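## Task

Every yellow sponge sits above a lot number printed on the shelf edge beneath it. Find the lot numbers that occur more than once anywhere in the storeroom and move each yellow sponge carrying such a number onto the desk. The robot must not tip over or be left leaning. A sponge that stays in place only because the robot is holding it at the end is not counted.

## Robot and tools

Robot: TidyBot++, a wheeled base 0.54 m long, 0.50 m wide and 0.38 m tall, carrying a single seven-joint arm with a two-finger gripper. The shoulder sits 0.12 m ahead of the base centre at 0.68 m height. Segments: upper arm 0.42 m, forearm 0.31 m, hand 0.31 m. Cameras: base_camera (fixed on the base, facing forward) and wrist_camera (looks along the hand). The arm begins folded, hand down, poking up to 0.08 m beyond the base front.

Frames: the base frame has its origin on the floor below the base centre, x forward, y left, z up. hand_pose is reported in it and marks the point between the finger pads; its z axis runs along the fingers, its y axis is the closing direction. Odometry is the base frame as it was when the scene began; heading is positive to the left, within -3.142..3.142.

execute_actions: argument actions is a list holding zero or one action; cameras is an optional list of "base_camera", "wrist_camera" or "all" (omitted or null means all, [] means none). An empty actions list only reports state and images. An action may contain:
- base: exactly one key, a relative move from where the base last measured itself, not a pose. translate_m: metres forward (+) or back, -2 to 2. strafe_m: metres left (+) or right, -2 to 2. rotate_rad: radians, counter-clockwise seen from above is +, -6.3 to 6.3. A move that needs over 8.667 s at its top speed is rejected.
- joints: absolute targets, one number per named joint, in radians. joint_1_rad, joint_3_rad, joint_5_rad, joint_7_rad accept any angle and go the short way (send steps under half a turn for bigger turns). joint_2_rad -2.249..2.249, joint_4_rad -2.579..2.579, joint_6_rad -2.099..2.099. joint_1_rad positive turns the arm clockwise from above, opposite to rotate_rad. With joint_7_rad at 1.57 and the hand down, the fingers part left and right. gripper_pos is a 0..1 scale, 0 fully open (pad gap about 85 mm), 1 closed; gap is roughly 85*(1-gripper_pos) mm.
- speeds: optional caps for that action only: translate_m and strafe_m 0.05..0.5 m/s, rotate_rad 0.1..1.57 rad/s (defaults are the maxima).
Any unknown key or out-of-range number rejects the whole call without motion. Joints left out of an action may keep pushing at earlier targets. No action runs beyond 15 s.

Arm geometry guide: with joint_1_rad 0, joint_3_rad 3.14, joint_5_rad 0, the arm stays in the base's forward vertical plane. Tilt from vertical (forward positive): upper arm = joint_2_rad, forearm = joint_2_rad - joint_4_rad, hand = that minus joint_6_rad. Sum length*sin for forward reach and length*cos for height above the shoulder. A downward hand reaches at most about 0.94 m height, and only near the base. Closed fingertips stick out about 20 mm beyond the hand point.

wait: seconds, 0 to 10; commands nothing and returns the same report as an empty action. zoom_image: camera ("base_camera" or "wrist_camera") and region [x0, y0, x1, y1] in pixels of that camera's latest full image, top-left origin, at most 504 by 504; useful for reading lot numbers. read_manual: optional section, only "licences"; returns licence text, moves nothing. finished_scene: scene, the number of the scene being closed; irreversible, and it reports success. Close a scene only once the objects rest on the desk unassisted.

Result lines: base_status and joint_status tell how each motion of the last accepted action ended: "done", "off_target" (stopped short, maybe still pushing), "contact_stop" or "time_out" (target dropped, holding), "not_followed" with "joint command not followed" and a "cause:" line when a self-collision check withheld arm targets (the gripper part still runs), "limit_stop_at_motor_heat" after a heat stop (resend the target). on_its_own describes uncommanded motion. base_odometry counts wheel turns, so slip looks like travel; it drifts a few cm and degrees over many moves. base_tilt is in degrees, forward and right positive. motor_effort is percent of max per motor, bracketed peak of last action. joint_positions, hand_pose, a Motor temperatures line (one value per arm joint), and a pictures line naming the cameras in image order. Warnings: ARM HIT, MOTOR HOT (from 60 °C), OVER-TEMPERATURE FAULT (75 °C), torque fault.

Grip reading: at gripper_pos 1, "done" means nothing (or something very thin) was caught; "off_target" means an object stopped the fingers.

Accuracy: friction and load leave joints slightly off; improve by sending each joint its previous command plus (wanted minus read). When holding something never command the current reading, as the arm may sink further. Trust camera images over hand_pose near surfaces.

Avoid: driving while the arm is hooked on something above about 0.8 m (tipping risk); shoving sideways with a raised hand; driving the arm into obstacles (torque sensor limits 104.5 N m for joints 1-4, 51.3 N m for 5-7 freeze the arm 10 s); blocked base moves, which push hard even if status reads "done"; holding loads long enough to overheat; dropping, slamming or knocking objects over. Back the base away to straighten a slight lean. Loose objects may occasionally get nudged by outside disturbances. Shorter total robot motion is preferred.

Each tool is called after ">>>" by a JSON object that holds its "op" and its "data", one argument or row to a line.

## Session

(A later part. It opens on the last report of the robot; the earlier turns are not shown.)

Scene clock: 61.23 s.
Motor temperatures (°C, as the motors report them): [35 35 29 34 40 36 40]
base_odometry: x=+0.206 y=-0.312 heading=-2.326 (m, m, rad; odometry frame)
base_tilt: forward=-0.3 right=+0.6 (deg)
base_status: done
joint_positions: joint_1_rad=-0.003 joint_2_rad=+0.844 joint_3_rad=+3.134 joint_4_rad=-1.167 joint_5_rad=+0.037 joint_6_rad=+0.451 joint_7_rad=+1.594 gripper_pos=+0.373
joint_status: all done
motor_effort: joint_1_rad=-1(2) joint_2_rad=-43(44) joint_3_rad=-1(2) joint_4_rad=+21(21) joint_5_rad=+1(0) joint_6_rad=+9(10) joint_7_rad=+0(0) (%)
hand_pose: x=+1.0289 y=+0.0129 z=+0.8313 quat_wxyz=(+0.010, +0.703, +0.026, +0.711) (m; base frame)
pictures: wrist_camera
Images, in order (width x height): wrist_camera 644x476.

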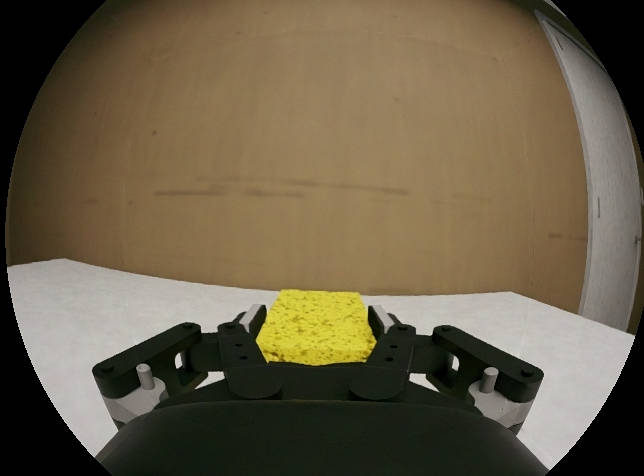

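Lower a little and release.

>>> {"op": "execute_actions", "data": {
  "actions": [
    {"joints":{"joint_2_rad":0.9}}
  ],
  "cameras": []
}}

>>> {"op": "execute_actions", "data": {
  "actions": [
    {"joints":{"gripper_pos":0}}
  ],
  "cameras": ["wrist_camera"]
}}

>>> {"op": "execute_actions", "data": {
  "actions": [
    {"base":{"translate_m":-0.1},"joints":{"joint_2_rad":0.8}}
  ],
  "cameras": []
}}

>>> {"op": "execute_actions", "data": {
  "actions": [
    {"joints":{"joint_2_rad":-0.31,"joint_4_rad":-2.51,"joint_6_rad":0.63}}
  ],
  "cameras": []
}}

>>> {"op": "execute_actions", "data": {
  "actions": [
    {"base":{"rotate_rad":1.57}}
  ],
  "cameras": []
}}

>>> {"op": "execute_actions", "data": {
  "actions": [
    {"base":{"translate_m":1.3}}
  ]
}}

Scene clock: 62.90 s.
Motor temperatures (°C, as the motors report them): [35 35 29 34 40 36 40]
base_odometry: x=+0.206 y=-0.312 heading=-2.326 (m, m, rad; odometry frame)
base_tilt: forward=-0.3 right=+0.6 (deg)
base_status: not commanded
joint_positions: joint_1_rad=-0.003 joint_2_rad=+0.897 joint_3_rad=+3.134 joint_4_rad=-1.162 joint_5_rad=+0.037 joint_6_rad=+0.449 joint_7_rad=+1.594 gripper_pos=+0.373
joint_status: all done
motor_effort: joint_1_rad=-1(0) joint_2_rad=-44(46) joint_3_rad=-1(1) joint_4_rad=+19(21) joint_5_rad=+1(1) joint_6_rad=+9(10) joint_7_rad=+0(0) (%)
hand_pose: x=+1.0364 y=+0.0129 z=+0.7851 quat_wxyz=(+0.009, +0.720, +0.027, +0.693) (m; base frame)
pictures: none
No camera images: the call's "cameras" was empty. Leave "cameras" out to get every camera's image.

Scene clock: 64.00 s.
Motor temperatures (°C, as the motors report them): [35 35 29 34 40 36 40]
base_odometry: x=+0.206 y=-0.312 heading=-2.326 (m, m, rad; odometry frame)
base_tilt: forward=-0.3 right=+0.6 (deg)
base_status: not commanded
joint_positions: joint_1_rad=-0.003 joint_2_rad=+0.897 joint_3_rad=+3.134 joint_4_rad=-1.162 joint_5_rad=+0.037 joint_6_rad=+0.449 joint_7_rad=+1.594 gripper_pos=+0.000
joint_status: all done
motor_effort: joint_1_rad=+0(0) joint_2_rad=-44(44) joint_3_rad=-1(0) joint_4_rad=+20(20) joint_5_rad=+1(1) joint_6_rad=+9(9) joint_7_rad=+0(0) (%)
hand_pose: x=+1.0364 y=+0.0129 z=+0.7851 quat_wxyz=(+0.009, +0.720, +0.027, +0.693) (m; base frame)
pictures: wrist_camera
Images, in order (width x height): wrist_camera 644x476.

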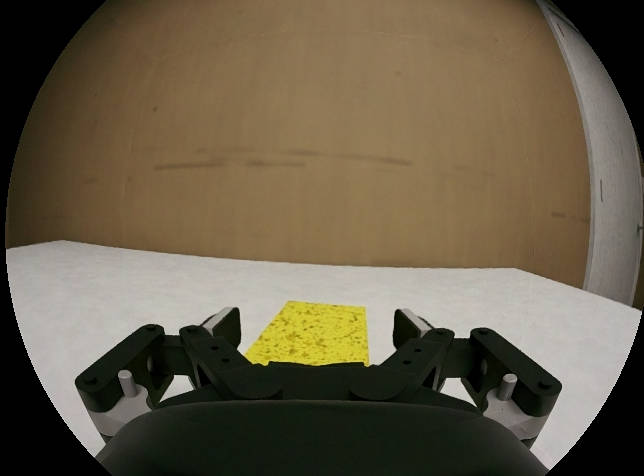

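Scene clock: 65.37 s.
Motor temperatures (°C, as the motors report them): [35 35 29 34 40 36 40]
base_odometry: x=+0.274 y=-0.239 heading=-2.326 (m, m, rad; odometry frame)
base_tilt: forward=-0.3 right=+0.6 (deg)
base_status: done
joint_positions: joint_1_rad=-0.003 joint_2_rad=+0.794 joint_3_rad=+3.134 joint_4_rad=-1.156 joint_5_rad=+0.037 joint_6_rad=+0.448 joint_7_rad=+1.594 gripper_pos=+0.000
joint_status: all done
motor_effort: joint_1_rad=+0(4) joint_2_rad=-42(48) joint_3_rad=+0(2) joint_4_rad=+21(20) joint_5_rad=+1(0) joint_6_rad=+8(10) joint_7_rad=+0(1) (%)
hand_pose: x=+1.0215 y=+0.0126 z=+0.8814 quat_wxyz=(+0.010, +0.682, +0.026, +0.731) (m; base frame)
pictures: none
No camera images: the call's "cameras" was empty. Leave "cameras" out to get every camera's image.

Scene clock: 68.00 s.
Motor temperatures (°C, as the motors report them): [35 35 29 34 40 36 40]
base_odometry: x=+0.274 y=-0.239 heading=-2.326 (m, m, rad; odometry frame)
base_tilt: forward=-0.4 right=+0.6 (deg)
base_status: not commanded
joint_positions: joint_1_rad=-0.003 joint_2_rad=-0.299 joint_3_rad=+3.134 joint_4_rad=-2.488 joint_5_rad=+0.037 joint_6_rad=+0.596 joint_7_rad=+1.594 gripper_pos=+0.000
joint_status: all done
motor_effort: joint_1_rad=-1(0) joint_2_rad=-7(43) joint_3_rad=+0(1) joint_4_rad=+18(21) joint_5_rad=+0(1) joint_6_rad=+9(9) joint_7_rad=+0(0) (%)
hand_pose: x=+0.5621 y=+0.0127 z=+0.8945 quat_wxyz=(+0.009, +0.714, +0.031, +0.699) (m; base frame)
pictures: none
No camera images: the call's "cameras" was empty. Leave "cameras" out to get every camera's image.

Scene clock: 70.33 s.
Motor temperatures (°C, as the motors report them): [35 35 29 34 40 36 40]
base_odometry: x=+0.274 y=-0.239 heading=-0.757 (m, m, rad; odometry frame)
base_tilt: forward=-0.3 right=+0.6 (deg)
base_status: done
joint_positions: joint_1_rad=-0.003 joint_2_rad=-0.299 joint_3_rad=+3.135 joint_4_rad=-2.489 joint_5_rad=+0.037 joint_6_rad=+0.598 joint_7_rad=+1.594 gripper_pos=+0.000
joint_status: not commanded
motor_effort: joint_1_rad=-1(1) joint_2_rad=-7(8) joint_3_rad=+0(2) joint_4_rad=+19(19) joint_5_rad=+1(0) joint_6_rad=+9(9) joint_7_rad=+0(0) (%)
hand_pose: x=+0.5621 y=+0.0125 z=+0.8949 quat_wxyz=(+0.009, +0.714, +0.030, +0.699) (m; base frame)
pictures: none
No camera images: the call's "cameras" was empty. Leave "cameras" out to get every camera's image.

Scene clock: 74.30 s.
Motor temperatures (°C, as the motors report them): [35 35 29 34 40 36 40]
base_odometry: x=+1.221 y=-1.130 heading=-0.756 (m, m, rad; odometry frame)
base_tilt: forward=-0.3 right=+0.6 (deg)
base_status: done
joint_positions: joint_1_rad=-0.003 joint_2_rad=-0.303 joint_3_rad=+3.135 joint_4_rad=-2.490 joint_5_rad=+0.037 joint_6_rad=+0.599 joint_7_rad=+1.594 gripper_pos=+0.000
joint_status: not commanded
motor_effort: joint_1_rad=+0(0) joint_2_rad=-8(10) joint_3_rad=+1(1) joint_4_rad=+19(19) joint_5_rad=+1(0) joint_6_rad=+9(10) joint_7_rad=+0(0) (%)
hand_pose: x=+0.5611 y=+0.0125 z=+0.8963 quat_wxyz=(+0.009, +0.713, +0.030, +0.701) (m; base frame)
pictures: base_camera, wrist_camera
Images, in order (width x height): base_camera 644x364, wrist_camera 644x476.

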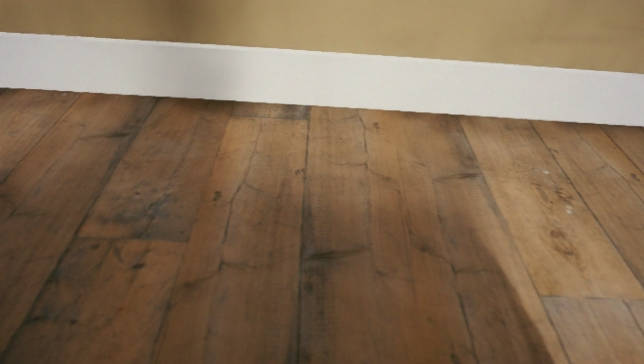

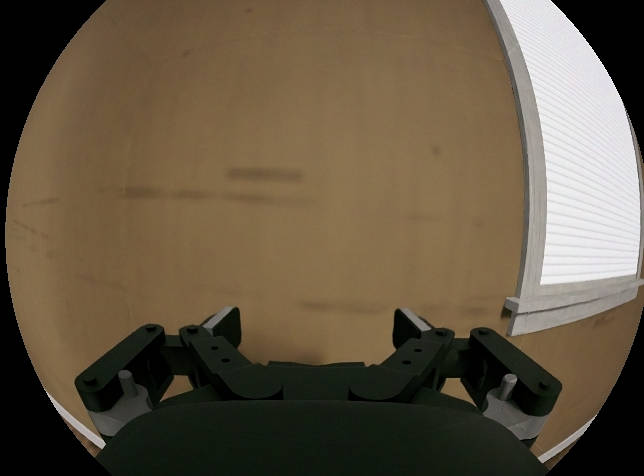

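>>> {"op": "execute_actions", "data": {
  "actions": [
    {"base":{"rotate_rad":1.5}}
  ]
}}

Scene clock: 76.63 s.
Motor temperatures (°C, as the motors report them): [35 35 29 34 40 36 40]
base_odometry: x=+1.221 y=-1.130 heading=+0.743 (m, m, rad; odometry frame)
base_tilt: forward=-0.3 right=+0.6 (deg)
base_status: done
joint_positions: joint_1_rad=-0.003 joint_2_rad=-0.303 joint_3_rad=+3.135 joint_4_rad=-2.490 joint_5_rad=+0.037 joint_6_rad=+0.599 joint_7_rad=+1.594 gripper_pos=+0.000
joint_status: not commanded
motor_effort: joint_1_rad=+0(2) joint_2_rad=-7(8) joint_3_rad=+1(2) joint_4_rad=+18(19) joint_5_rad=+1(0) joint_6_rad=+9(9) joint_7_rad=+0(0) (%)
hand_pose: x=+0.5611 y=+0.0124 z=+0.8964 quat_wxyz=(+0.009, +0.713, +0.030, +0.701) (m; base frame)
pictures: base_camera, wrist_camera
Images, in order (width x height): base_camera 644x364, wrist_camera 644x476.

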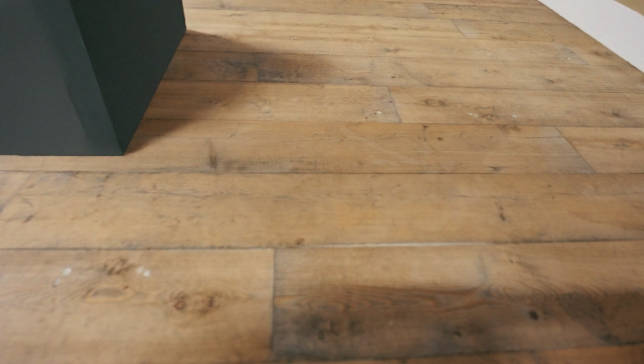

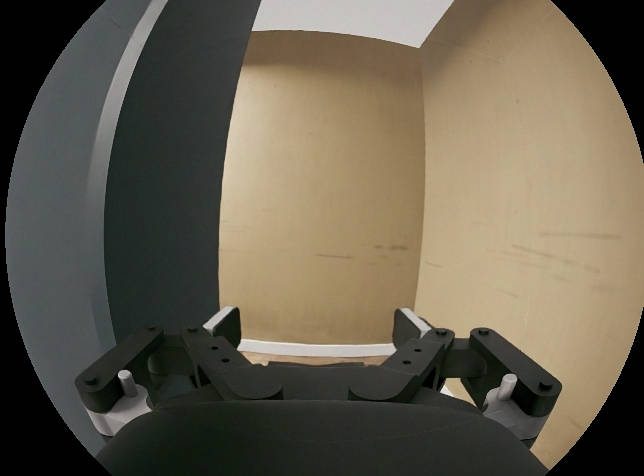

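>>> {"op": "execute_actions", "data": {
  "actions": [
    {"base":{"strafe_m":-0.2}}
  ],
  "cameras": []
}}

>>> {"op": "execute_actions", "data": {
  "actions": [
    {"base":{"translate_m":1.7}}
  ],
  "cameras": ["base_camera"]
}}

>>> {"op": "execute_actions", "data": {
  "actions": [
    {"base":{"rotate_rad":1.57}}
  ]
}}

Scene clock: 78.43 s.
Motor temperatures (°C, as the motors report them): [35 35 29 34 40 36 40]
base_odometry: x=+1.357 y=-1.277 heading=+0.745 (m, m, rad; odometry frame)
base_tilt: forward=-0.3 right=+0.6 (deg)
base_status: done
joint_positions: joint_1_rad=-0.003 joint_2_rad=-0.303 joint_3_rad=+3.136 joint_4_rad=-2.490 joint_5_rad=+0.037 joint_6_rad=+0.599 joint_7_rad=+1.594 gripper_pos=+0.000
joint_status: not commanded
motor_effort: joint_1_rad=+0(1) joint_2_rad=-7(8) joint_3_rad=+0(2) joint_4_rad=+19(18) joint_5_rad=+0(0) joint_6_rad=+9(9) joint_7_rad=+0(0) (%)
hand_pose: x=+0.5611 y=+0.0118 z=+0.8964 quat_wxyz=(+0.009, +0.713, +0.030, +0.701) (m; base frame)
pictures: none
No camera images: the call's "cameras" was empty. Leave "cameras" out to get every camera's image.

Scene clock: 89.87 s.
Motor temperatures (°C, as the motors report them): [35 35 29 34 40 36 40]
TORQUE WARNING: joint_4_rad reached its warning level (56.7 N m).
base_odometry: x=+2.606 y=-0.127 heading=+0.735 (m, m, rad; odometry frame)
base_tilt: forward=-0.5 right=+0.6 (deg)
base_status: translate_m time_out (by the wheels' count: +1.698 of +1.700)
joint_positions: joint_1_rad=+0.021 joint_2_rad=-0.465 joint_3_rad=+3.158 joint_4_rad=-2.576 joint_5_rad=+0.030 joint_6_rad=+0.547 joint_7_rad=+1.594 gripper_pos=+0.000
joint_status: not commanded
motor_effort: joint_1_rad=-5(9) joint_2_rad=+26(35) joint_3_rad=-4(8) joint_4_rad=+33(53) joint_5_rad=+1(10) joint_6_rad=+19(42) joint_7_rad=-2(6) (%)
hand_pose: x=+0.5111 y=-0.0095 z=+0.8985 quat_wxyz=(+0.022, +0.705, +0.007, +0.709) (m; base frame)
pictures: base_camera
Images, in order (width x height): base_camera 644x364.

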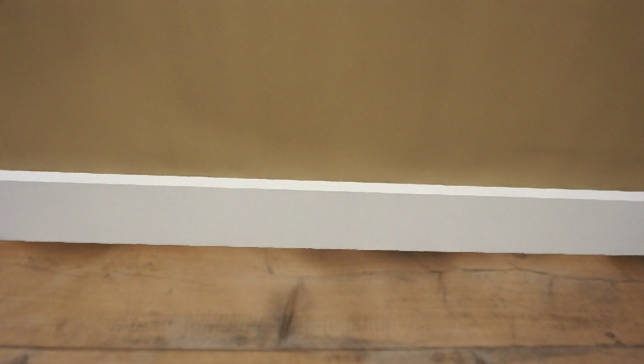

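not run: a stop came earlier in this reply.

Oops; narrow aisle.

>>> {"op": "execute_actions", "data": {
  "actions": [
    {"base":{"translate_m":-0.1}}
  ],
  "cameras": []
}}

>>> {"op": "execute_actions", "data": {
  "actions": [
    {"base":{"rotate_rad":1.57}}
  ]
}}

Scene clock: 91.27 s.
Motor temperatures (°C, as the motors report them): [35 35 29 34 40 36 40]
base_odometry: x=+2.532 y=-0.194 heading=+0.737 (m, m, rad; odometry frame)
base_tilt: forward=-0.3 right=+0.6 (deg)
base_status: done
joint_positions: joint_1_rad=+0.012 joint_2_rad=-0.305 joint_3_rad=+3.147 joint_4_rad=-2.512 joint_5_rad=+0.026 joint_6_rad=+0.620 joint_7_rad=+1.591 gripper_pos=+0.000
joint_status: not commanded
motor_effort: joint_1_rad=-1(5) joint_2_rad=-7(23) joint_3_rad=+0(6) joint_4_rad=+18(34) joint_5_rad=+1(4) joint_6_rad=+9(23) joint_7_rad=+0(3) (%)
hand_pose: x=+0.5569 y=-0.0018 z=+0.8915 quat_wxyz=(+0.014, +0.713, +0.013, +0.701) (m; base frame)
pictures: none
No camera images: the call's "cameras" was empty. Leave "cameras" out to get every camera's image.

Scene clock: 93.60 s.
Motor temperatures (°C, as the motors report them): [35 35 29 34 40 36 40]
base_odometry: x=+2.532 y=-0.194 heading=+2.306 (m, m, rad; odometry frame)
base_tilt: forward=-0.3 right=+0.6 (deg)
base_status: done
joint_positions: joint_1_rad=+0.011 joint_2_rad=-0.305 joint_3_rad=+3.145 joint_4_rad=-2.512 joint_5_rad=+0.026 joint_6_rad=+0.620 joint_7_rad=+1.591 gripper_pos=+0.000
joint_status: not commanded
motor_effort: joint_1_rad=-1(2) joint_2_rad=-7(8) joint_3_rad=+0(2) joint_4_rad=+18(19) joint_5_rad=+0(1) joint_6_rad=+9(9) joint_7_rad=+0(0) (%)
hand_pose: x=+0.5569 y=-0.0004 z=+0.8915 quat_wxyz=(+0.014, +0.713, +0.015, +0.701) (m; base frame)
pictures: base_camera, wrist_camera
Images, in order (width x height): base_camera 644x364, wrist_camera 644x476.

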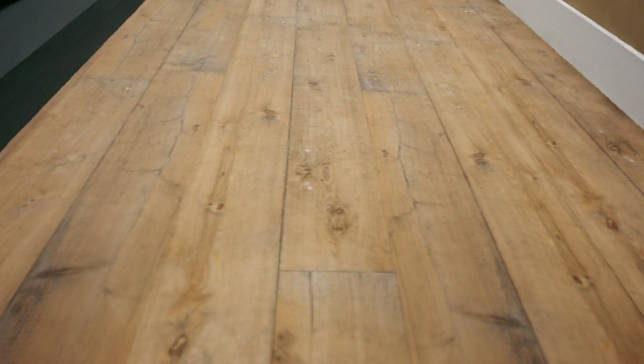

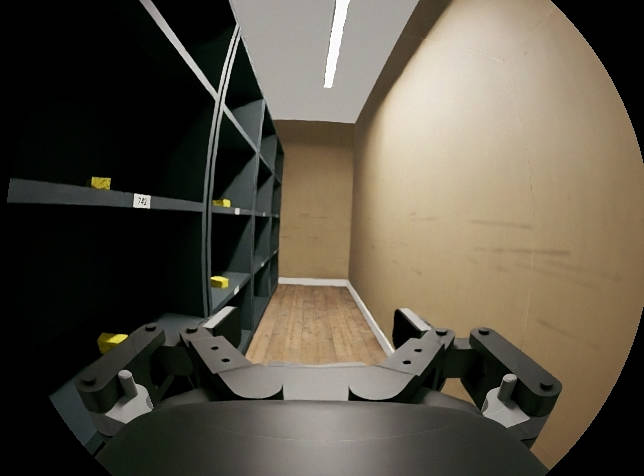

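>>> {"op": "execute_actions", "data": {
  "actions": [
    {"base":{"strafe_m":-0.2},"joints":{"joint_1_rad":-1.57,"joint_6_rad":0.15}}
  ],
  "cameras": []
}}

>>> {"op": "execute_actions", "data": {
  "actions": [
    {"base":{"translate_m":0.75}}
  ],
  "cameras": ["wrist_camera"]
}}

>>> {"op": "execute_actions", "data": {
  "actions": [
    {"base":{"translate_m":0.9}}
  ],
  "cameras": ["wrist_camera"]
}}

>>> {"op": "execute_actions", "data": {
  "actions": [
    {"base":{"translate_m":0.9}}
  ]
}}

Scene clock: 96.70 s.
Motor temperatures (°C, as the motors report them): [35 35 29 34 40 36 40]
base_odometry: x=+2.680 y=-0.060 heading=+2.307 (m, m, rad; odometry frame)
base_tilt: forward=-0.4 right=+0.6 (deg)
base_status: done
joint_positions: joint_1_rad=-1.554 joint_2_rad=-0.305 joint_3_rad=+3.145 joint_4_rad=-2.512 joint_5_rad=+0.026 joint_6_rad=+0.183 joint_7_rad=+1.591 gripper_pos=+0.000
joint_status: all done
motor_effort: joint_1_rad=+0(1) joint_2_rad=-6(7) joint_3_rad=+0(1) joint_4_rad=+18(18) joint_5_rad=+1(1) joint_6_rad=+8(9) joint_7_rad=+0(0) (%)
hand_pose: x=+0.1245 y=+0.4064 z=+0.7600 quat_wxyz=(-0.364, +0.591, +0.608, +0.385) (m; base frame)
pictures: none
No camera images: the call's "cameras" was empty. Leave "cameras" out to get every camera's image.

Scene clock: 99.57 s.
Motor temperatures (°C, as the motors report them): [35 35 29 34 40 36 40]
base_odometry: x=+2.177 y=+0.496 heading=+2.307 (m, m, rad; odometry frame)
base_tilt: forward=-0.3 right=+0.6 (deg)
base_status: done
joint_positions: joint_1_rad=-1.555 joint_2_rad=-0.305 joint_3_rad=+3.145 joint_4_rad=-2.512 joint_5_rad=+0.026 joint_6_rad=+0.182 joint_7_rad=+1.591 gripper_pos=+0.000
joint_status: not commanded
motor_effort: joint_1_rad=+0(1) joint_2_rad=-6(7) joint_3_rad=+0(2) joint_4_rad=+18(19) joint_5_rad=+1(0) joint_6_rad=+8(8) joint_7_rad=+0(0) (%)
hand_pose: x=+0.1242 y=+0.4063 z=+0.7598 quat_wxyz=(-0.364, +0.591, +0.608, +0.385) (m; base frame)
pictures: wrist_camera
Images, in order (width x height): wrist_camera 644x476.

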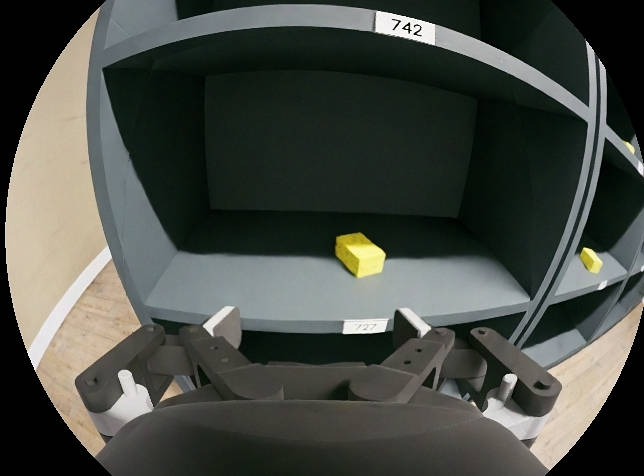

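Scene clock: 102.73 s.
Motor temperatures (°C, as the motors report them): [35 35 29 34 40 36 40]
base_odometry: x=+1.573 y=+1.164 heading=+2.306 (m, m, rad; odometry frame)
base_tilt: forward=-0.3 right=+0.6 (deg)
base_status: done
joint_positions: joint_1_rad=-1.555 joint_2_rad=-0.305 joint_3_rad=+3.145 joint_4_rad=-2.512 joint_5_rad=+0.026 joint_6_rad=+0.182 joint_7_rad=+1.591 gripper_pos=+0.000
joint_status: not commanded
motor_effort: joint_1_rad=+0(1) joint_2_rad=-7(7) joint_3_rad=+0(1) joint_4_rad=+18(18) joint_5_rad=+1(1) joint_6_rad=+8(8) joint_7_rad=+0(0) (%)
hand_pose: x=+0.1241 y=+0.4063 z=+0.7598 quat_wxyz=(-0.364, +0.591, +0.608, +0.385) (m; base frame)
pictures: wrist_camera
Images, in order (width x height): wrist_camera 644x476.

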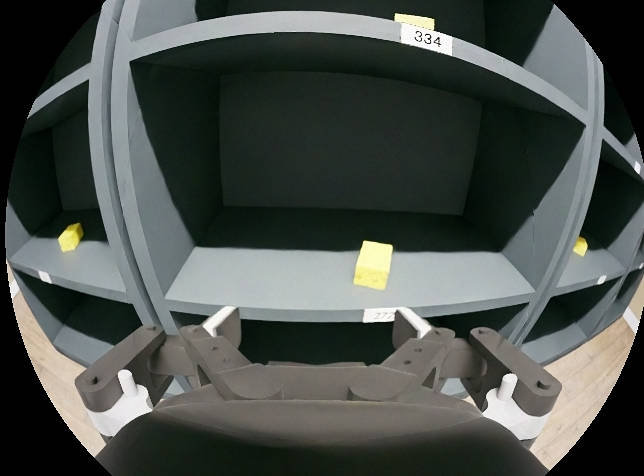

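Scene clock: 105.90 s.
Motor temperatures (°C, as the motors report them): [35 35 29 34 40 36 40]
base_odometry: x=+0.969 y=+1.832 heading=+2.306 (m, m, rad; odometry frame)
base_tilt: forward=-0.3 right=+0.6 (deg)
base_status: done
joint_positions: joint_1_rad=-1.555 joint_2_rad=-0.305 joint_3_rad=+3.145 joint_4_rad=-2.512 joint_5_rad=+0.026 joint_6_rad=+0.182 joint_7_rad=+1.591 gripper_pos=+0.000
joint_status: not commanded
motor_effort: joint_1_rad=-1(1) joint_2_rad=-7(7) joint_3_rad=+1(1) joint_4_rad=+18(18) joint_5_rad=+1(0) joint_6_rad=+7(8) joint_7_rad=+0(0) (%)
hand_pose: x=+0.1240 y=+0.4063 z=+0.7598 quat_wxyz=(-0.364, +0.591, +0.608, +0.385) (m; base frame)
pictures: base_camera, wrist_camera
Images, in order (width x height): base_camera 644x364, wrist_camera 644x476.

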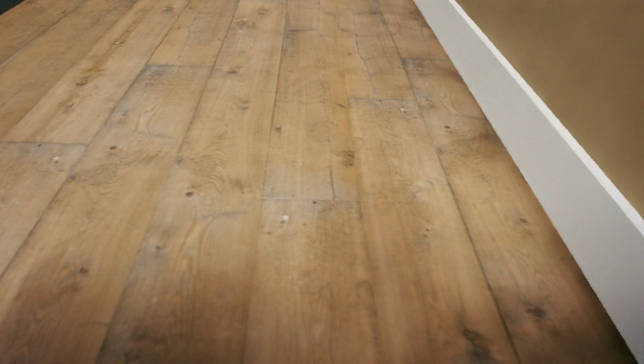

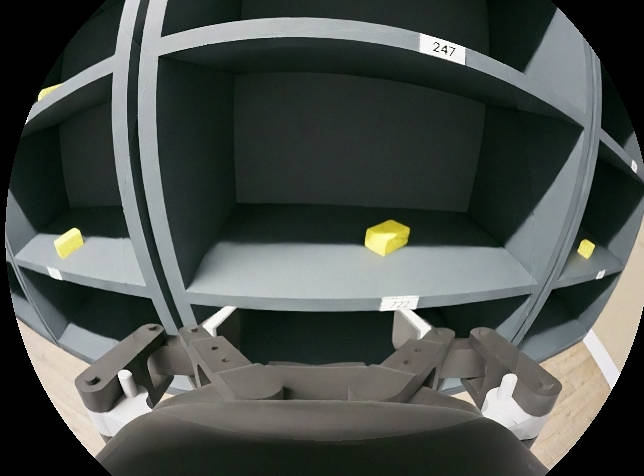

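>>> {"op": "execute_actions", "data": {
  "actions": [
    {"base":{"rotate_rad":0.05},"joints":{"joint_6_rad":-0.1}}
  ],
  "cameras": []
}}

>>> {"op": "execute_actions", "data": {
  "actions": [
    {"base":{"strafe_m":0.12}}
  ],
  "cameras": []
}}

>>> {"op": "execute_actions", "data": {
  "actions": [
    {"base":{"translate_m":0.95}}
  ],
  "cameras": ["wrist_camera"]
}}

>>> {"op": "execute_actions", "data": {
  "actions": [
    {"base":{"translate_m":-0.8}}
  ],
  "cameras": ["wrist_camera"]
}}

>>> {"op": "execute_actions", "data": {
  "actions": [
    {"base":{"translate_m":-0.93}}
  ],
  "cameras": ["wrist_camera"]
}}

>>> {"op": "execute_actions", "data": {
  "actions": [
    {"base":{"translate_m":-0.93}}
  ],
  "cameras": ["wrist_camera"]
}}

Scene clock: 106.90 s.
Motor temperatures (°C, as the motors report them): [35 35 29 34 40 36 40]
base_odometry: x=+0.969 y=+1.832 heading=+2.356 (m, m, rad; odometry frame)
base_tilt: forward=-0.3 right=+0.6 (deg)
base_status: done
joint_positions: joint_1_rad=-1.557 joint_2_rad=-0.305 joint_3_rad=+3.145 joint_4_rad=-2.513 joint_5_rad=+0.026 joint_6_rad=-0.092 joint_7_rad=+1.591 gripper_pos=+0.000
joint_status: all done
motor_effort: joint_1_rad=-1(0) joint_2_rad=-6(7) joint_3_rad=+0(1) joint_4_rad=+16(20) joint_5_rad=+1(1) joint_6_rad=+7(8) joint_7_rad=+0(0) (%)
hand_pose: x=+0.1246 y=+0.3584 z=+0.6888 quat_wxyz=(-0.279, +0.637, +0.654, +0.298) (m; base frame)
pictures: none
No camera images: the call's "cameras" was empty. Leave "cameras" out to get every camera's image.

Scene clock: 108.23 s.
Motor temperatures (°C, as the motors report them): [35 35 29 34 40 36 40]
base_odometry: x=+0.884 y=+1.747 heading=+2.356 (m, m, rad; odometry frame)
base_tilt: forward=-0.4 right=+0.6 (deg)
base_status: done
joint_positions: joint_1_rad=-1.557 joint_2_rad=-0.305 joint_3_rad=+3.145 joint_4_rad=-2.513 joint_5_rad=+0.026 joint_6_rad=-0.092 joint_7_rad=+1.591 gripper_pos=+0.000
joint_status: not commanded
motor_effort: joint_1_rad=-1(1) joint_2_rad=-6(8) joint_3_rad=+0(1) joint_4_rad=+17(18) joint_5_rad=+1(1) joint_6_rad=+7(7) joint_7_rad=+0(0) (%)
hand_pose: x=+0.1246 y=+0.3584 z=+0.6888 quat_wxyz=(-0.279, +0.637, +0.654, +0.298) (m; base frame)
pictures: none
No camera images: the call's "cameras" was empty. Leave "cameras" out to get every camera's image.

Scene clock: 111.50 s.
Motor temperatures (°C, as the motors report them): [35 35 29 34 40 36 40]
base_odometry: x=+0.212 y=+2.419 heading=+2.356 (m, m, rad; odometry frame)
base_tilt: forward=-0.3 right=+0.6 (deg)
base_status: done
joint_positions: joint_1_rad=-1.557 joint_2_rad=-0.305 joint_3_rad=+3.145 joint_4_rad=-2.513 joint_5_rad=+0.026 joint_6_rad=-0.092 joint_7_rad=+1.591 gripper_pos=+0.000
joint_status: not commanded
motor_effort: joint_1_rad=-1(0) joint_2_rad=-6(7) joint_3_rad=+1(2) joint_4_rad=+17(17) joint_5_rad=+1(1) joint_6_rad=+6(7) joint_7_rad=+0(0) (%)
hand_pose: x=+0.1245 y=+0.3584 z=+0.6888 quat_wxyz=(-0.279, +0.637, +0.654, +0.298) (m; base frame)
pictures: wrist_camera
Images, in order (width x height): wrist_camera 644x476.

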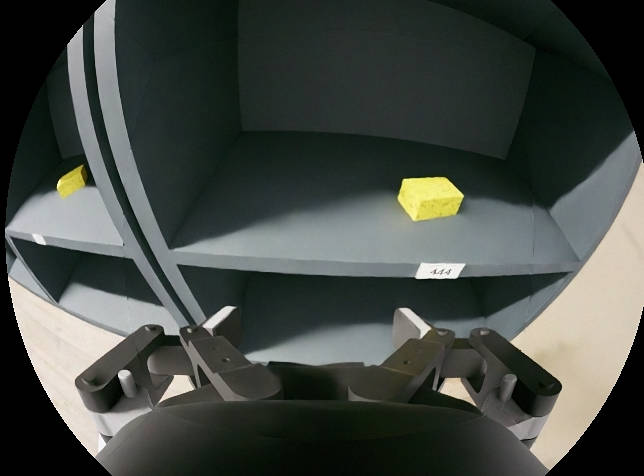

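Scene clock: 114.60 s.
Motor temperatures (°C, as the motors report them): [35 35 29 34 40 36 40]
base_odometry: x=+0.778 y=+1.853 heading=+2.356 (m, m, rad; odometry frame)
base_tilt: forward=-0.3 right=+0.6 (deg)
base_status: done
joint_positions: joint_1_rad=-1.557 joint_2_rad=-0.306 joint_3_rad=+3.145 joint_4_rad=-2.513 joint_5_rad=+0.026 joint_6_rad=-0.092 joint_7_rad=+1.591 gripper_pos=+0.000
joint_status: not commanded
motor_effort: joint_1_rad=+0(0) joint_2_rad=-6(8) joint_3_rad=+0(2) joint_4_rad=+17(18) joint_5_rad=+1(1) joint_6_rad=+7(7) joint_7_rad=+0(0) (%)
hand_pose: x=+0.1244 y=+0.3584 z=+0.6889 quat_wxyz=(-0.279, +0.636, +0.654, +0.298) (m; base frame)
pictures: wrist_camera
Images, in order (width x height): wrist_camera 644x476.

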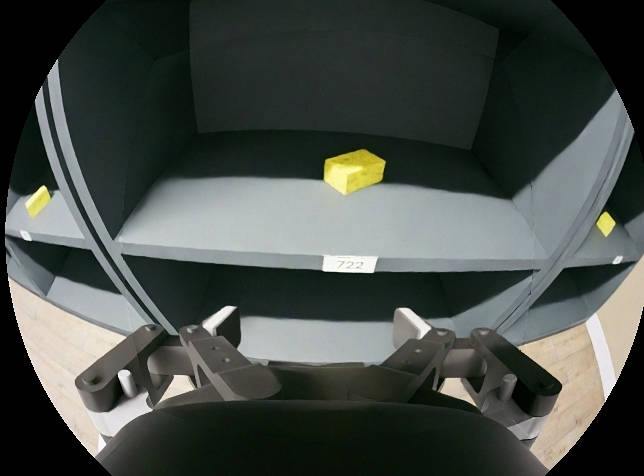

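Scene clock: 117.83 s.
Motor temperatures (°C, as the motors report them): [35 35 29 34 40 36 40]
base_odometry: x=+1.435 y=+1.195 heading=+2.356 (m, m, rad; odometry frame)
base_tilt: forward=-0.4 right=+0.6 (deg)
base_status: done
joint_positions: joint_1_rad=-1.557 joint_2_rad=-0.306 joint_3_rad=+3.145 joint_4_rad=-2.513 joint_5_rad=+0.026 joint_6_rad=-0.092 joint_7_rad=+1.591 gripper_pos=+0.000
joint_status: not commanded
motor_effort: joint_1_rad=-1(1) joint_2_rad=-6(6) joint_3_rad=+0(1) joint_4_rad=+17(17) joint_5_rad=+0(1) joint_6_rad=+7(7) joint_7_rad=+0(0) (%)
hand_pose: x=+0.1244 y=+0.3584 z=+0.6889 quat_wxyz=(-0.279, +0.636, +0.654, +0.298) (m; base frame)
pictures: wrist_camera
Images, in order (width x height): wrist_camera 644x476.

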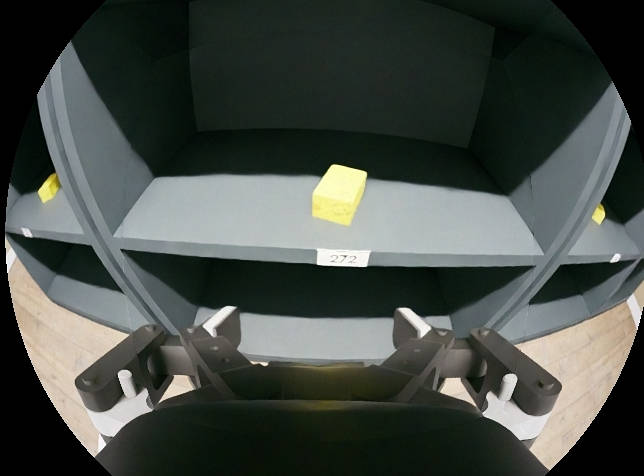

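Scene clock: 121.07 s.
Motor temperatures (°C, as the motors report them): [35 35 29 35 40 36 40]
base_odometry: x=+2.092 y=+0.536 heading=+2.356 (m, m, rad; odometry frame)
base_tilt: forward=-0.4 right=+0.6 (deg)
base_status: done
joint_positions: joint_1_rad=-1.557 joint_2_rad=-0.306 joint_3_rad=+3.145 joint_4_rad=-2.513 joint_5_rad=+0.026 joint_6_rad=-0.092 joint_7_rad=+1.591 gripper_pos=+0.000
joint_status: not commanded
motor_effort: joint_1_rad=-1(1) joint_2_rad=-6(7) joint_3_rad=+0(1) joint_4_rad=+17(18) joint_5_rad=+1(1) joint_6_rad=+7(7) joint_7_rad=+0(0) (%)
hand_pose: x=+0.1244 y=+0.3584 z=+0.6889 quat_wxyz=(-0.279, +0.636, +0.654, +0.298) (m; base frame)
pictures: wrist_camera
Images, in order (width x height): wrist_camera 644x476.

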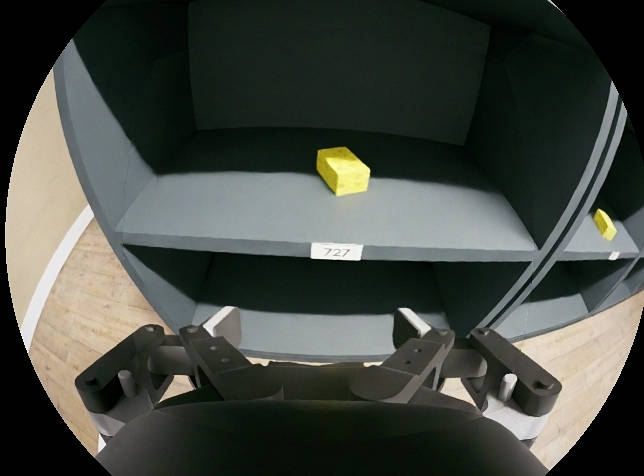

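Missed the last unit's top label.

>>> {"op": "execute_actions", "data": {
  "actions": [
    {"base":{"translate_m":2.0},"joints":{"joint_6_rad":0.6}}
  ],
  "cameras": []
}}

>>> {"op": "execute_actions", "data": {
  "actions": [
    {"base":{"translate_m":0.6}}
  ],
  "cameras": ["wrist_camera"]
}}

Scene clock: 126.73 s.
Motor temperatures (°C, as the motors report them): [35 35 29 35 40 36 40]
base_odometry: x=+0.677 y=+1.950 heading=+2.356 (m, m, rad; odometry frame)
base_tilt: forward=-0.3 right=+0.6 (deg)
base_status: done
joint_positions: joint_1_rad=-1.557 joint_2_rad=-0.307 joint_3_rad=+3.144 joint_4_rad=-2.512 joint_5_rad=+0.026 joint_6_rad=+0.592 joint_7_rad=+1.591 gripper_pos=+0.000
joint_status: all done
motor_effort: joint_1_rad=-1(1) joint_2_rad=-7(8) joint_3_rad=+1(2) joint_4_rad=+18(19) joint_5_rad=+1(0) joint_6_rad=+9(8) joint_7_rad=+0(0) (%)
hand_pose: x=+0.1201 y=+0.4371 z=+0.8836 quat_wxyz=(-0.479, +0.500, +0.520, +0.499) (m; base frame)
pictures: none
No camera images: the call's "cameras" was empty. Leave "cameras" out to get every camera's image.

Scene clock: 129.30 s.
Motor temperatures (°C, as the motors report them): [35 35 29 35 40 36 40]
base_odometry: x=+0.253 y=+2.374 heading=+2.356 (m, m, rad; odometry frame)
base_tilt: forward=-0.3 right=+0.6 (deg)
base_status: done
joint_positions: joint_1_rad=-1.557 joint_2_rad=-0.307 joint_3_rad=+3.144 joint_4_rad=-2.512 joint_5_rad=+0.026 joint_6_rad=+0.592 joint_7_rad=+1.591 gripper_pos=+0.000
joint_status: not commanded
motor_effort: joint_1_rad=-1(0) joint_2_rad=-7(8) joint_3_rad=+1(2) joint_4_rad=+18(18) joint_5_rad=+1(0) joint_6_rad=+9(9) joint_7_rad=+0(0) (%)
hand_pose: x=+0.1200 y=+0.4371 z=+0.8836 quat_wxyz=(-0.479, +0.500, +0.520, +0.499) (m; base frame)
pictures: wrist_camera
Images, in order (width x height): wrist_camera 644x476.

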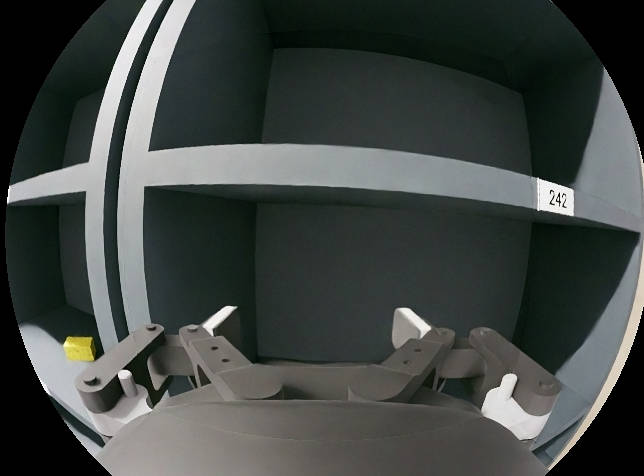

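>>> {"op": "execute_actions", "data": {
  "actions": [
    {"base":{"strafe_m":-0.18}}
  ],
  "cameras": []
}}

>>> {"op": "execute_actions", "data": {
  "actions": [
    {"base":{"translate_m":0.25},"joints":{"joint_4_rad":-1.9,"joint_6_rad":0.03}}
  ]
}}

Scene clock: 131.13 s.
Motor temperatures (°C, as the motors report them): [35 35 29 35 40 36 40]
base_odometry: x=+0.380 y=+2.502 heading=+2.357 (m, m, rad; odometry frame)
base_tilt: forward=-0.4 right=+0.6 (deg)
base_status: done
joint_positions: joint_1_rad=-1.557 joint_2_rad=-0.311 joint_3_rad=+3.144 joint_4_rad=-2.512 joint_5_rad=+0.026 joint_6_rad=+0.592 joint_7_rad=+1.591 gripper_pos=+0.000
joint_status: not commanded
motor_effort: joint_1_rad=-1(1) joint_2_rad=-7(9) joint_3_rad=+0(1) joint_4_rad=+18(20) joint_5_rad=+1(1) joint_6_rad=+9(9) joint_7_rad=+0(0) (%)
hand_pose: x=+0.1200 y=+0.4362 z=+0.8853 quat_wxyz=(-0.480, +0.499, +0.519, +0.500) (m; base frame)
pictures: none
No camera images: the call's "cameras" was empty. Leave "cameras" out to get every camera's image.

Scene clock: 132.97 s.
Motor temperatures (°C, as the motors report them): [35 35 29 35 40 36 40]
base_odometry: x=+0.203 y=+2.679 heading=+2.356 (m, m, rad; odometry frame)
base_tilt: forward=-0.3 right=+0.6 (deg)
base_status: done
joint_positions: joint_1_rad=-1.558 joint_2_rad=-0.311 joint_3_rad=+3.144 joint_4_rad=-1.922 joint_5_rad=+0.026 joint_6_rad=+0.063 joint_7_rad=+1.591 gripper_pos=+0.000
joint_status: all done
motor_effort: joint_1_rad=+0(1) joint_2_rad=-10(10) joint_3_rad=+0(2) joint_4_rad=+21(22) joint_5_rad=+1(0) joint_6_rad=+10(10) joint_7_rad=+0(0) (%)
hand_pose: x=+0.1248 y=+0.4965 z=+1.0770 quat_wxyz=(-0.491, +0.486, +0.502, +0.520) (m; base frame)
pictures: base_camera, wrist_camera
Images, in order (width x height): base_camera 644x364, wrist_camera 644x476.

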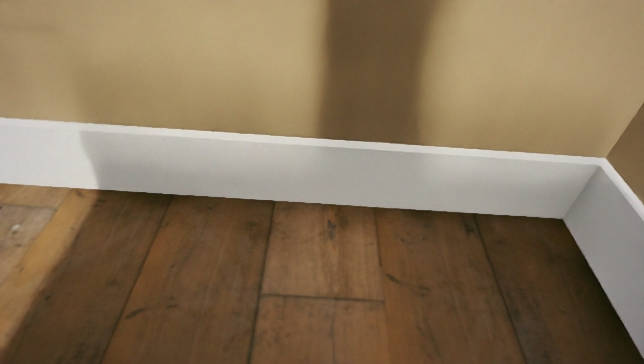

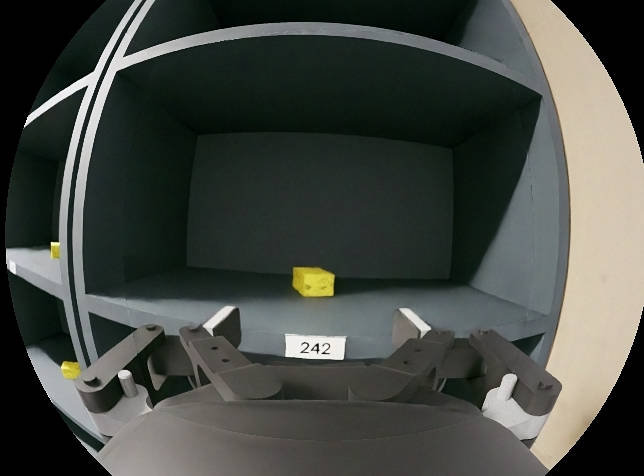

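>>> {"op": "execute_actions", "data": {
  "actions": [
    {"base":{"strafe_m":0.1},"joints":{"joint_2_rad":0.1,"joint_4_rad":-1.63,"joint_6_rad":0.16}}
  ],
  "cameras": ["wrist_camera"]
}}

Scene clock: 134.77 s.
Motor temperatures (°C, as the motors report them): [35 35 29 35 40 36 40]
base_odometry: x=+0.132 y=+2.608 heading=+2.356 (m, m, rad; odometry frame)
base_tilt: forward=-0.4 right=+0.6 (deg)
base_status: done
joint_positions: joint_1_rad=-1.558 joint_2_rad=+0.097 joint_3_rad=+3.144 joint_4_rad=-1.655 joint_5_rad=+0.026 joint_6_rad=+0.128 joint_7_rad=+1.591 gripper_pos=+0.000
joint_status: all done
motor_effort: joint_1_rad=+0(1) joint_2_rad=-23(25) joint_3_rad=+0(1) joint_4_rad=+21(22) joint_5_rad=+1(1) joint_6_rad=+9(10) joint_7_rad=+0(0) (%)
hand_pose: x=+0.1265 y=+0.6609 z=+1.0271 quat_wxyz=(-0.472, +0.504, +0.522, +0.500) (m; base frame)
pictures: wrist_camera
Images, in order (width x height): wrist_camera 644x476.

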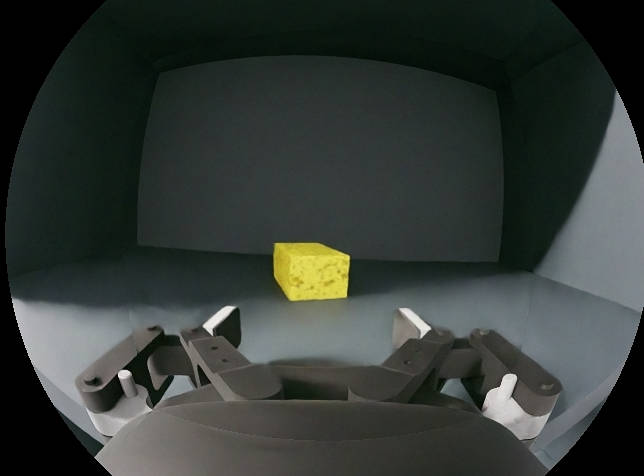

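Slightly low; lift the wrist and go in.

>>> {"op": "execute_actions", "data": {
  "actions": [
    {"base":{"strafe_m":0.16},"speeds":{"strafe_m":0.1},"joints":{"joint_6_rad":0.22}}
  ],
  "cameras": ["wrist_camera"]
}}

>>> {"op": "execute_actions", "data": {
  "actions": [
    {"joints":{"gripper_pos":1}}
  ],
  "cameras": ["wrist_camera"]
}}

Scene clock: 137.37 s.
Motor temperatures (°C, as the motors report them): [35 35 29 35 40 36 40]
base_odometry: x=+0.018 y=+2.495 heading=+2.355 (m, m, rad; odometry frame)
base_tilt: forward=-0.3 right=+0.5 (deg)
base_status: done
joint_positions: joint_1_rad=-1.558 joint_2_rad=+0.099 joint_3_rad=+3.144 joint_4_rad=-1.650 joint_5_rad=+0.026 joint_6_rad=+0.194 joint_7_rad=+1.591 gripper_pos=+0.000
joint_status: all done
motor_effort: joint_1_rad=+0(2) joint_2_rad=-23(26) joint_3_rad=+0(1) joint_4_rad=+22(23) joint_5_rad=+1(0) joint_6_rad=+9(10) joint_7_rad=+0(0) (%)
hand_pose: x=+0.1260 y=+0.6623 z=+1.0497 quat_wxyz=(-0.490, +0.487, +0.505, +0.518) (m; base frame)
pictures: wrist_camera
Images, in order (width x height): wrist_camera 644x476.

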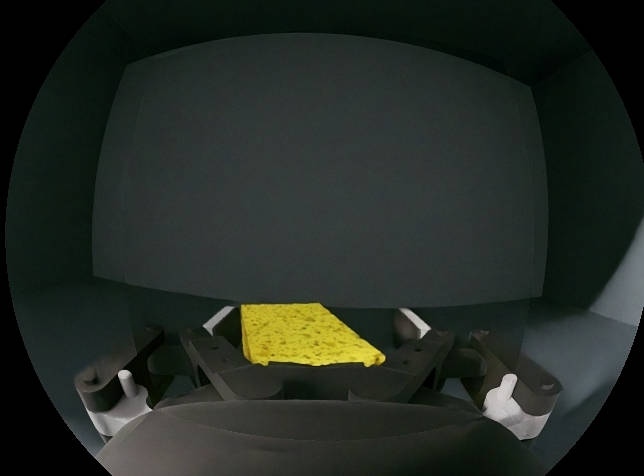

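Scene clock: 138.47 s.
Motor temperatures (°C, as the motors report them): [35 35 29 35 40 36 40]
base_odometry: x=+0.018 y=+2.495 heading=+2.355 (m, m, rad; odometry frame)
base_tilt: forward=-0.3 right=+0.6 (deg)
base_status: not commanded
joint_positions: joint_1_rad=-1.558 joint_2_rad=+0.095 joint_3_rad=+3.144 joint_4_rad=-1.639 joint_5_rad=+0.026 joint_6_rad=+0.205 joint_7_rad=+1.591 gripper_pos=+0.999
joint_status: all done
motor_effort: joint_1_rad=+0(0) joint_2_rad=-23(24) joint_3_rad=+0(0) joint_4_rad=+22(22) joint_5_rad=+1(0) joint_6_rad=+9(9) joint_7_rad=+0(1) (%)
hand_pose: x=+0.1259 y=+0.6612 z=+1.0627 quat_wxyz=(-0.496, +0.480, +0.498, +0.524) (m; base frame)
pictures: wrist_camera
Images, in order (width x height): wrist_camera 644x476.

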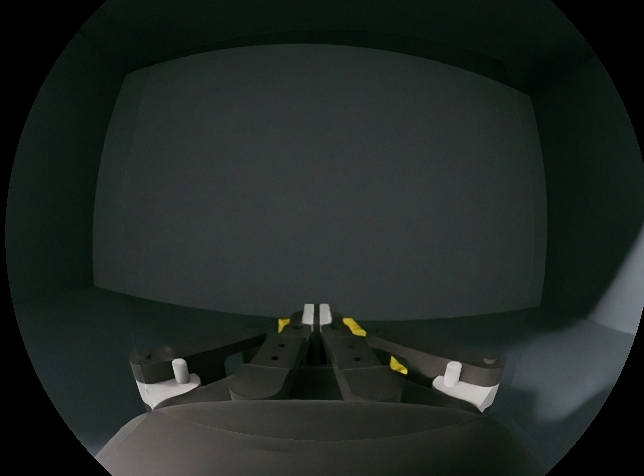

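Too high. Open, lower, close.

>>> {"op": "execute_actions", "data": {
  "actions": [
    {"joints":{"gripper_pos":0}}
  ],
  "cameras": []
}}

>>> {"op": "execute_actions", "data": {
  "actions": [
    {"joints":{"joint_6_rad":0.06}}
  ],
  "cameras": ["wrist_camera"]
}}

>>> {"op": "execute_actions", "data": {
  "actions": [
    {"joints":{"gripper_pos":1}}
  ],
  "cameras": ["wrist_camera"]
}}

Scene clock: 139.77 s.
Motor temperatures (°C, as the motors report them): [35 35 29 35 40 36 40]
base_odometry: x=+0.018 y=+2.495 heading=+2.355 (m, m, rad; odometry frame)
base_tilt: forward=-0.4 right=+0.6 (deg)
base_status: not commanded
joint_positions: joint_1_rad=-1.558 joint_2_rad=+0.095 joint_3_rad=+3.144 joint_4_rad=-1.639 joint_5_rad=+0.026 joint_6_rad=+0.205 joint_7_rad=+1.591 gripper_pos=+0.000
joint_status: all done
motor_effort: joint_1_rad=+0(0) joint_2_rad=-23(22) joint_3_rad=+0(0) joint_4_rad=+22(22) joint_5_rad=+1(1) joint_6_rad=+9(10) joint_7_rad=+0(0) (%)
hand_pose: x=+0.1259 y=+0.6612 z=+1.0627 quat_wxyz=(-0.496, +0.480, +0.498, +0.524) (m; base frame)
pictures: none
No camera images: the call's "cameras" was empty. Leave "cameras" out to get every camera's image.

Scene clock: 140.50 s.
Motor temperatures (°C, as the motors report them): [35 35 29 35 40 36 40]
base_odometry: x=+0.018 y=+2.495 heading=+2.355 (m, m, rad; odometry frame)
base_tilt: forward=-0.4 right=+0.6 (deg)
base_status: not commanded
joint_positions: joint_1_rad=-1.558 joint_2_rad=+0.081 joint_3_rad=+3.145 joint_4_rad=-1.619 joint_5_rad=+0.026 joint_6_rad=+0.101 joint_7_rad=+1.591 gripper_pos=+0.000
joint_status: all done
motor_effort: joint_1_rad=-2(5) joint_2_rad=-19(22) joint_3_rad=-1(4) joint_4_rad=+17(21) joint_5_rad=+0(1) joint_6_rad=+5(9) joint_7_rad=-1(2) (%)
hand_pose: x=+0.1273 y=+0.6570 z=+1.0518 quat_wxyz=(-0.478, +0.499, +0.515, +0.507) (m; base frame)
pictures: wrist_camera
Images, in order (width x height): wrist_camera 644x476.

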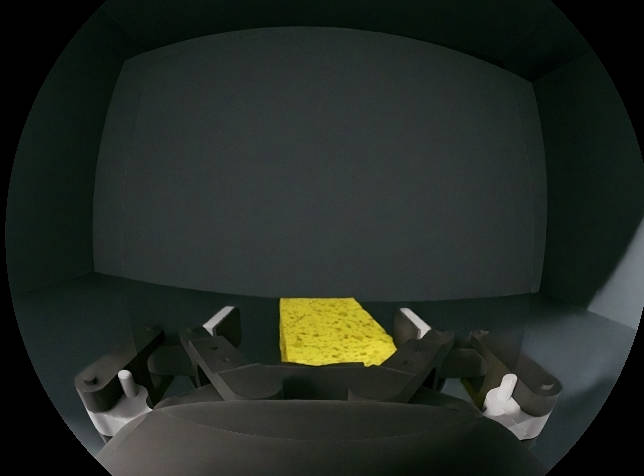

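Scene clock: 141.60 s.
Motor temperatures (°C, as the motors report them): [35 35 29 35 40 36 40]
base_odometry: x=+0.018 y=+2.495 heading=+2.355 (m, m, rad; odometry frame)
base_tilt: forward=-0.3 right=+0.6 (deg)
base_status: not commanded
joint_positions: joint_1_rad=-1.566 joint_2_rad=+0.078 joint_3_rad=+3.141 joint_4_rad=-1.618 joint_5_rad=+0.026 joint_6_rad=+0.101 joint_7_rad=+1.591 gripper_pos=+0.999
joint_status: all done
motor_effort: joint_1_rad=+0(3) joint_2_rad=-19(19) joint_3_rad=+1(2) joint_4_rad=+17(19) joint_5_rad=+1(0) joint_6_rad=+6(7) joint_7_rad=+0(1) (%)
hand_pose: x=+0.1197 y=+0.6560 z=+1.0545 quat_wxyz=(-0.482, +0.495, +0.517, +0.506) (m; base frame)
pictures: wrist_camera
Images, in order (width x height): wrist_camera 644x476.

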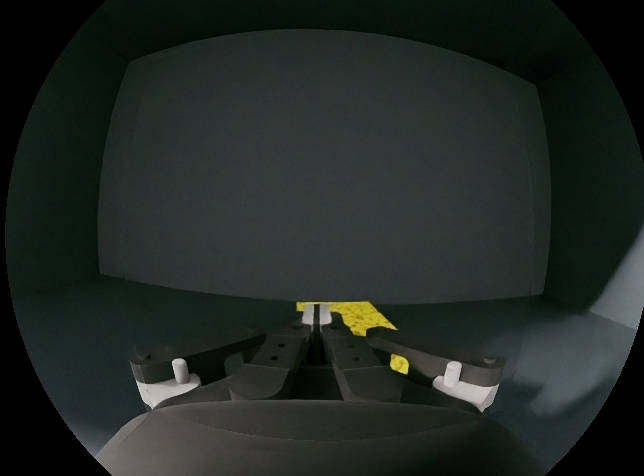

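Resting on the sponge. Back out and retry lower.

>>> {"op": "execute_actions", "data": {
  "actions": [
    {"base":{"strafe_m":-0.15},"joints":{"gripper_pos":0}}
  ],
  "cameras": []
}}

>>> {"op": "execute_actions", "data": {
  "actions": [
    {"joints":{"joint_4_rad":-1.69,"joint_6_rad":0.17}}
  ],
  "cameras": ["wrist_camera"]
}}

Scene clock: 143.30 s.
Motor temperatures (°C, as the motors report them): [35 35 29 35 40 36 40]
base_odometry: x=+0.124 y=+2.601 heading=+2.355 (m, m, rad; odometry frame)
base_tilt: forward=-0.3 right=+0.6 (deg)
base_status: done
joint_positions: joint_1_rad=-1.566 joint_2_rad=+0.093 joint_3_rad=+3.141 joint_4_rad=-1.620 joint_5_rad=+0.026 joint_6_rad=+0.090 joint_7_rad=+1.591 gripper_pos=+0.000
joint_status: all done
motor_effort: joint_1_rad=+0(2) joint_2_rad=-22(24) joint_3_rad=+0(2) joint_4_rad=+21(23) joint_5_rad=+1(0) joint_6_rad=+9(10) joint_7_rad=-1(1) (%)
hand_pose: x=+0.1196 y=+0.6610 z=+1.0399 quat_wxyz=(-0.475, +0.502, +0.524, +0.498) (m; base frame)
pictures: none
No camera images: the call's "cameras" was empty. Leave "cameras" out to get every camera's image.

Scene clock: 144.10 s.
Motor temperatures (°C, as the motors report them): [35 35 29 35 40 36 40]
base_odometry: x=+0.124 y=+2.601 heading=+2.355 (m, m, rad; odometry frame)
base_tilt: forward=-0.4 right=+0.6 (deg)
base_status: not commanded
joint_positions: joint_1_rad=-1.566 joint_2_rad=+0.094 joint_3_rad=+3.141 joint_4_rad=-1.673 joint_5_rad=+0.026 joint_6_rad=+0.138 joint_7_rad=+1.591 gripper_pos=+0.000
joint_status: all done
motor_effort: joint_1_rad=-1(0) joint_2_rad=-22(24) joint_3_rad=+0(0) joint_4_rad=+21(23) joint_5_rad=+1(1) joint_6_rad=+9(9) joint_7_rad=+0(0) (%)
hand_pose: x=+0.1192 y=+0.6585 z=+1.0212 quat_wxyz=(-0.474, +0.503, +0.526, +0.496) (m; base frame)
pictures: wrist_camera
Images, in order (width x height): wrist_camera 644x476.

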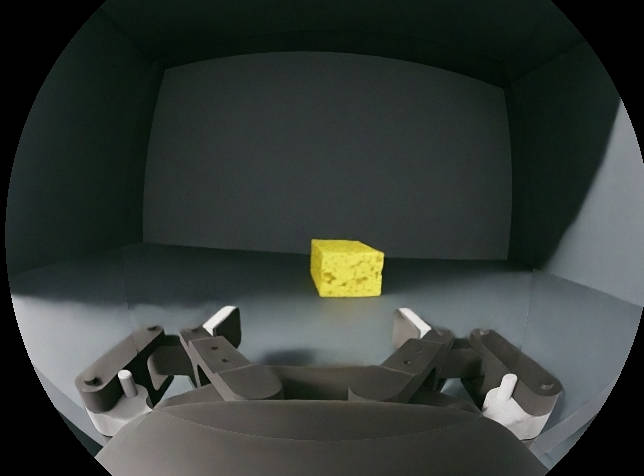

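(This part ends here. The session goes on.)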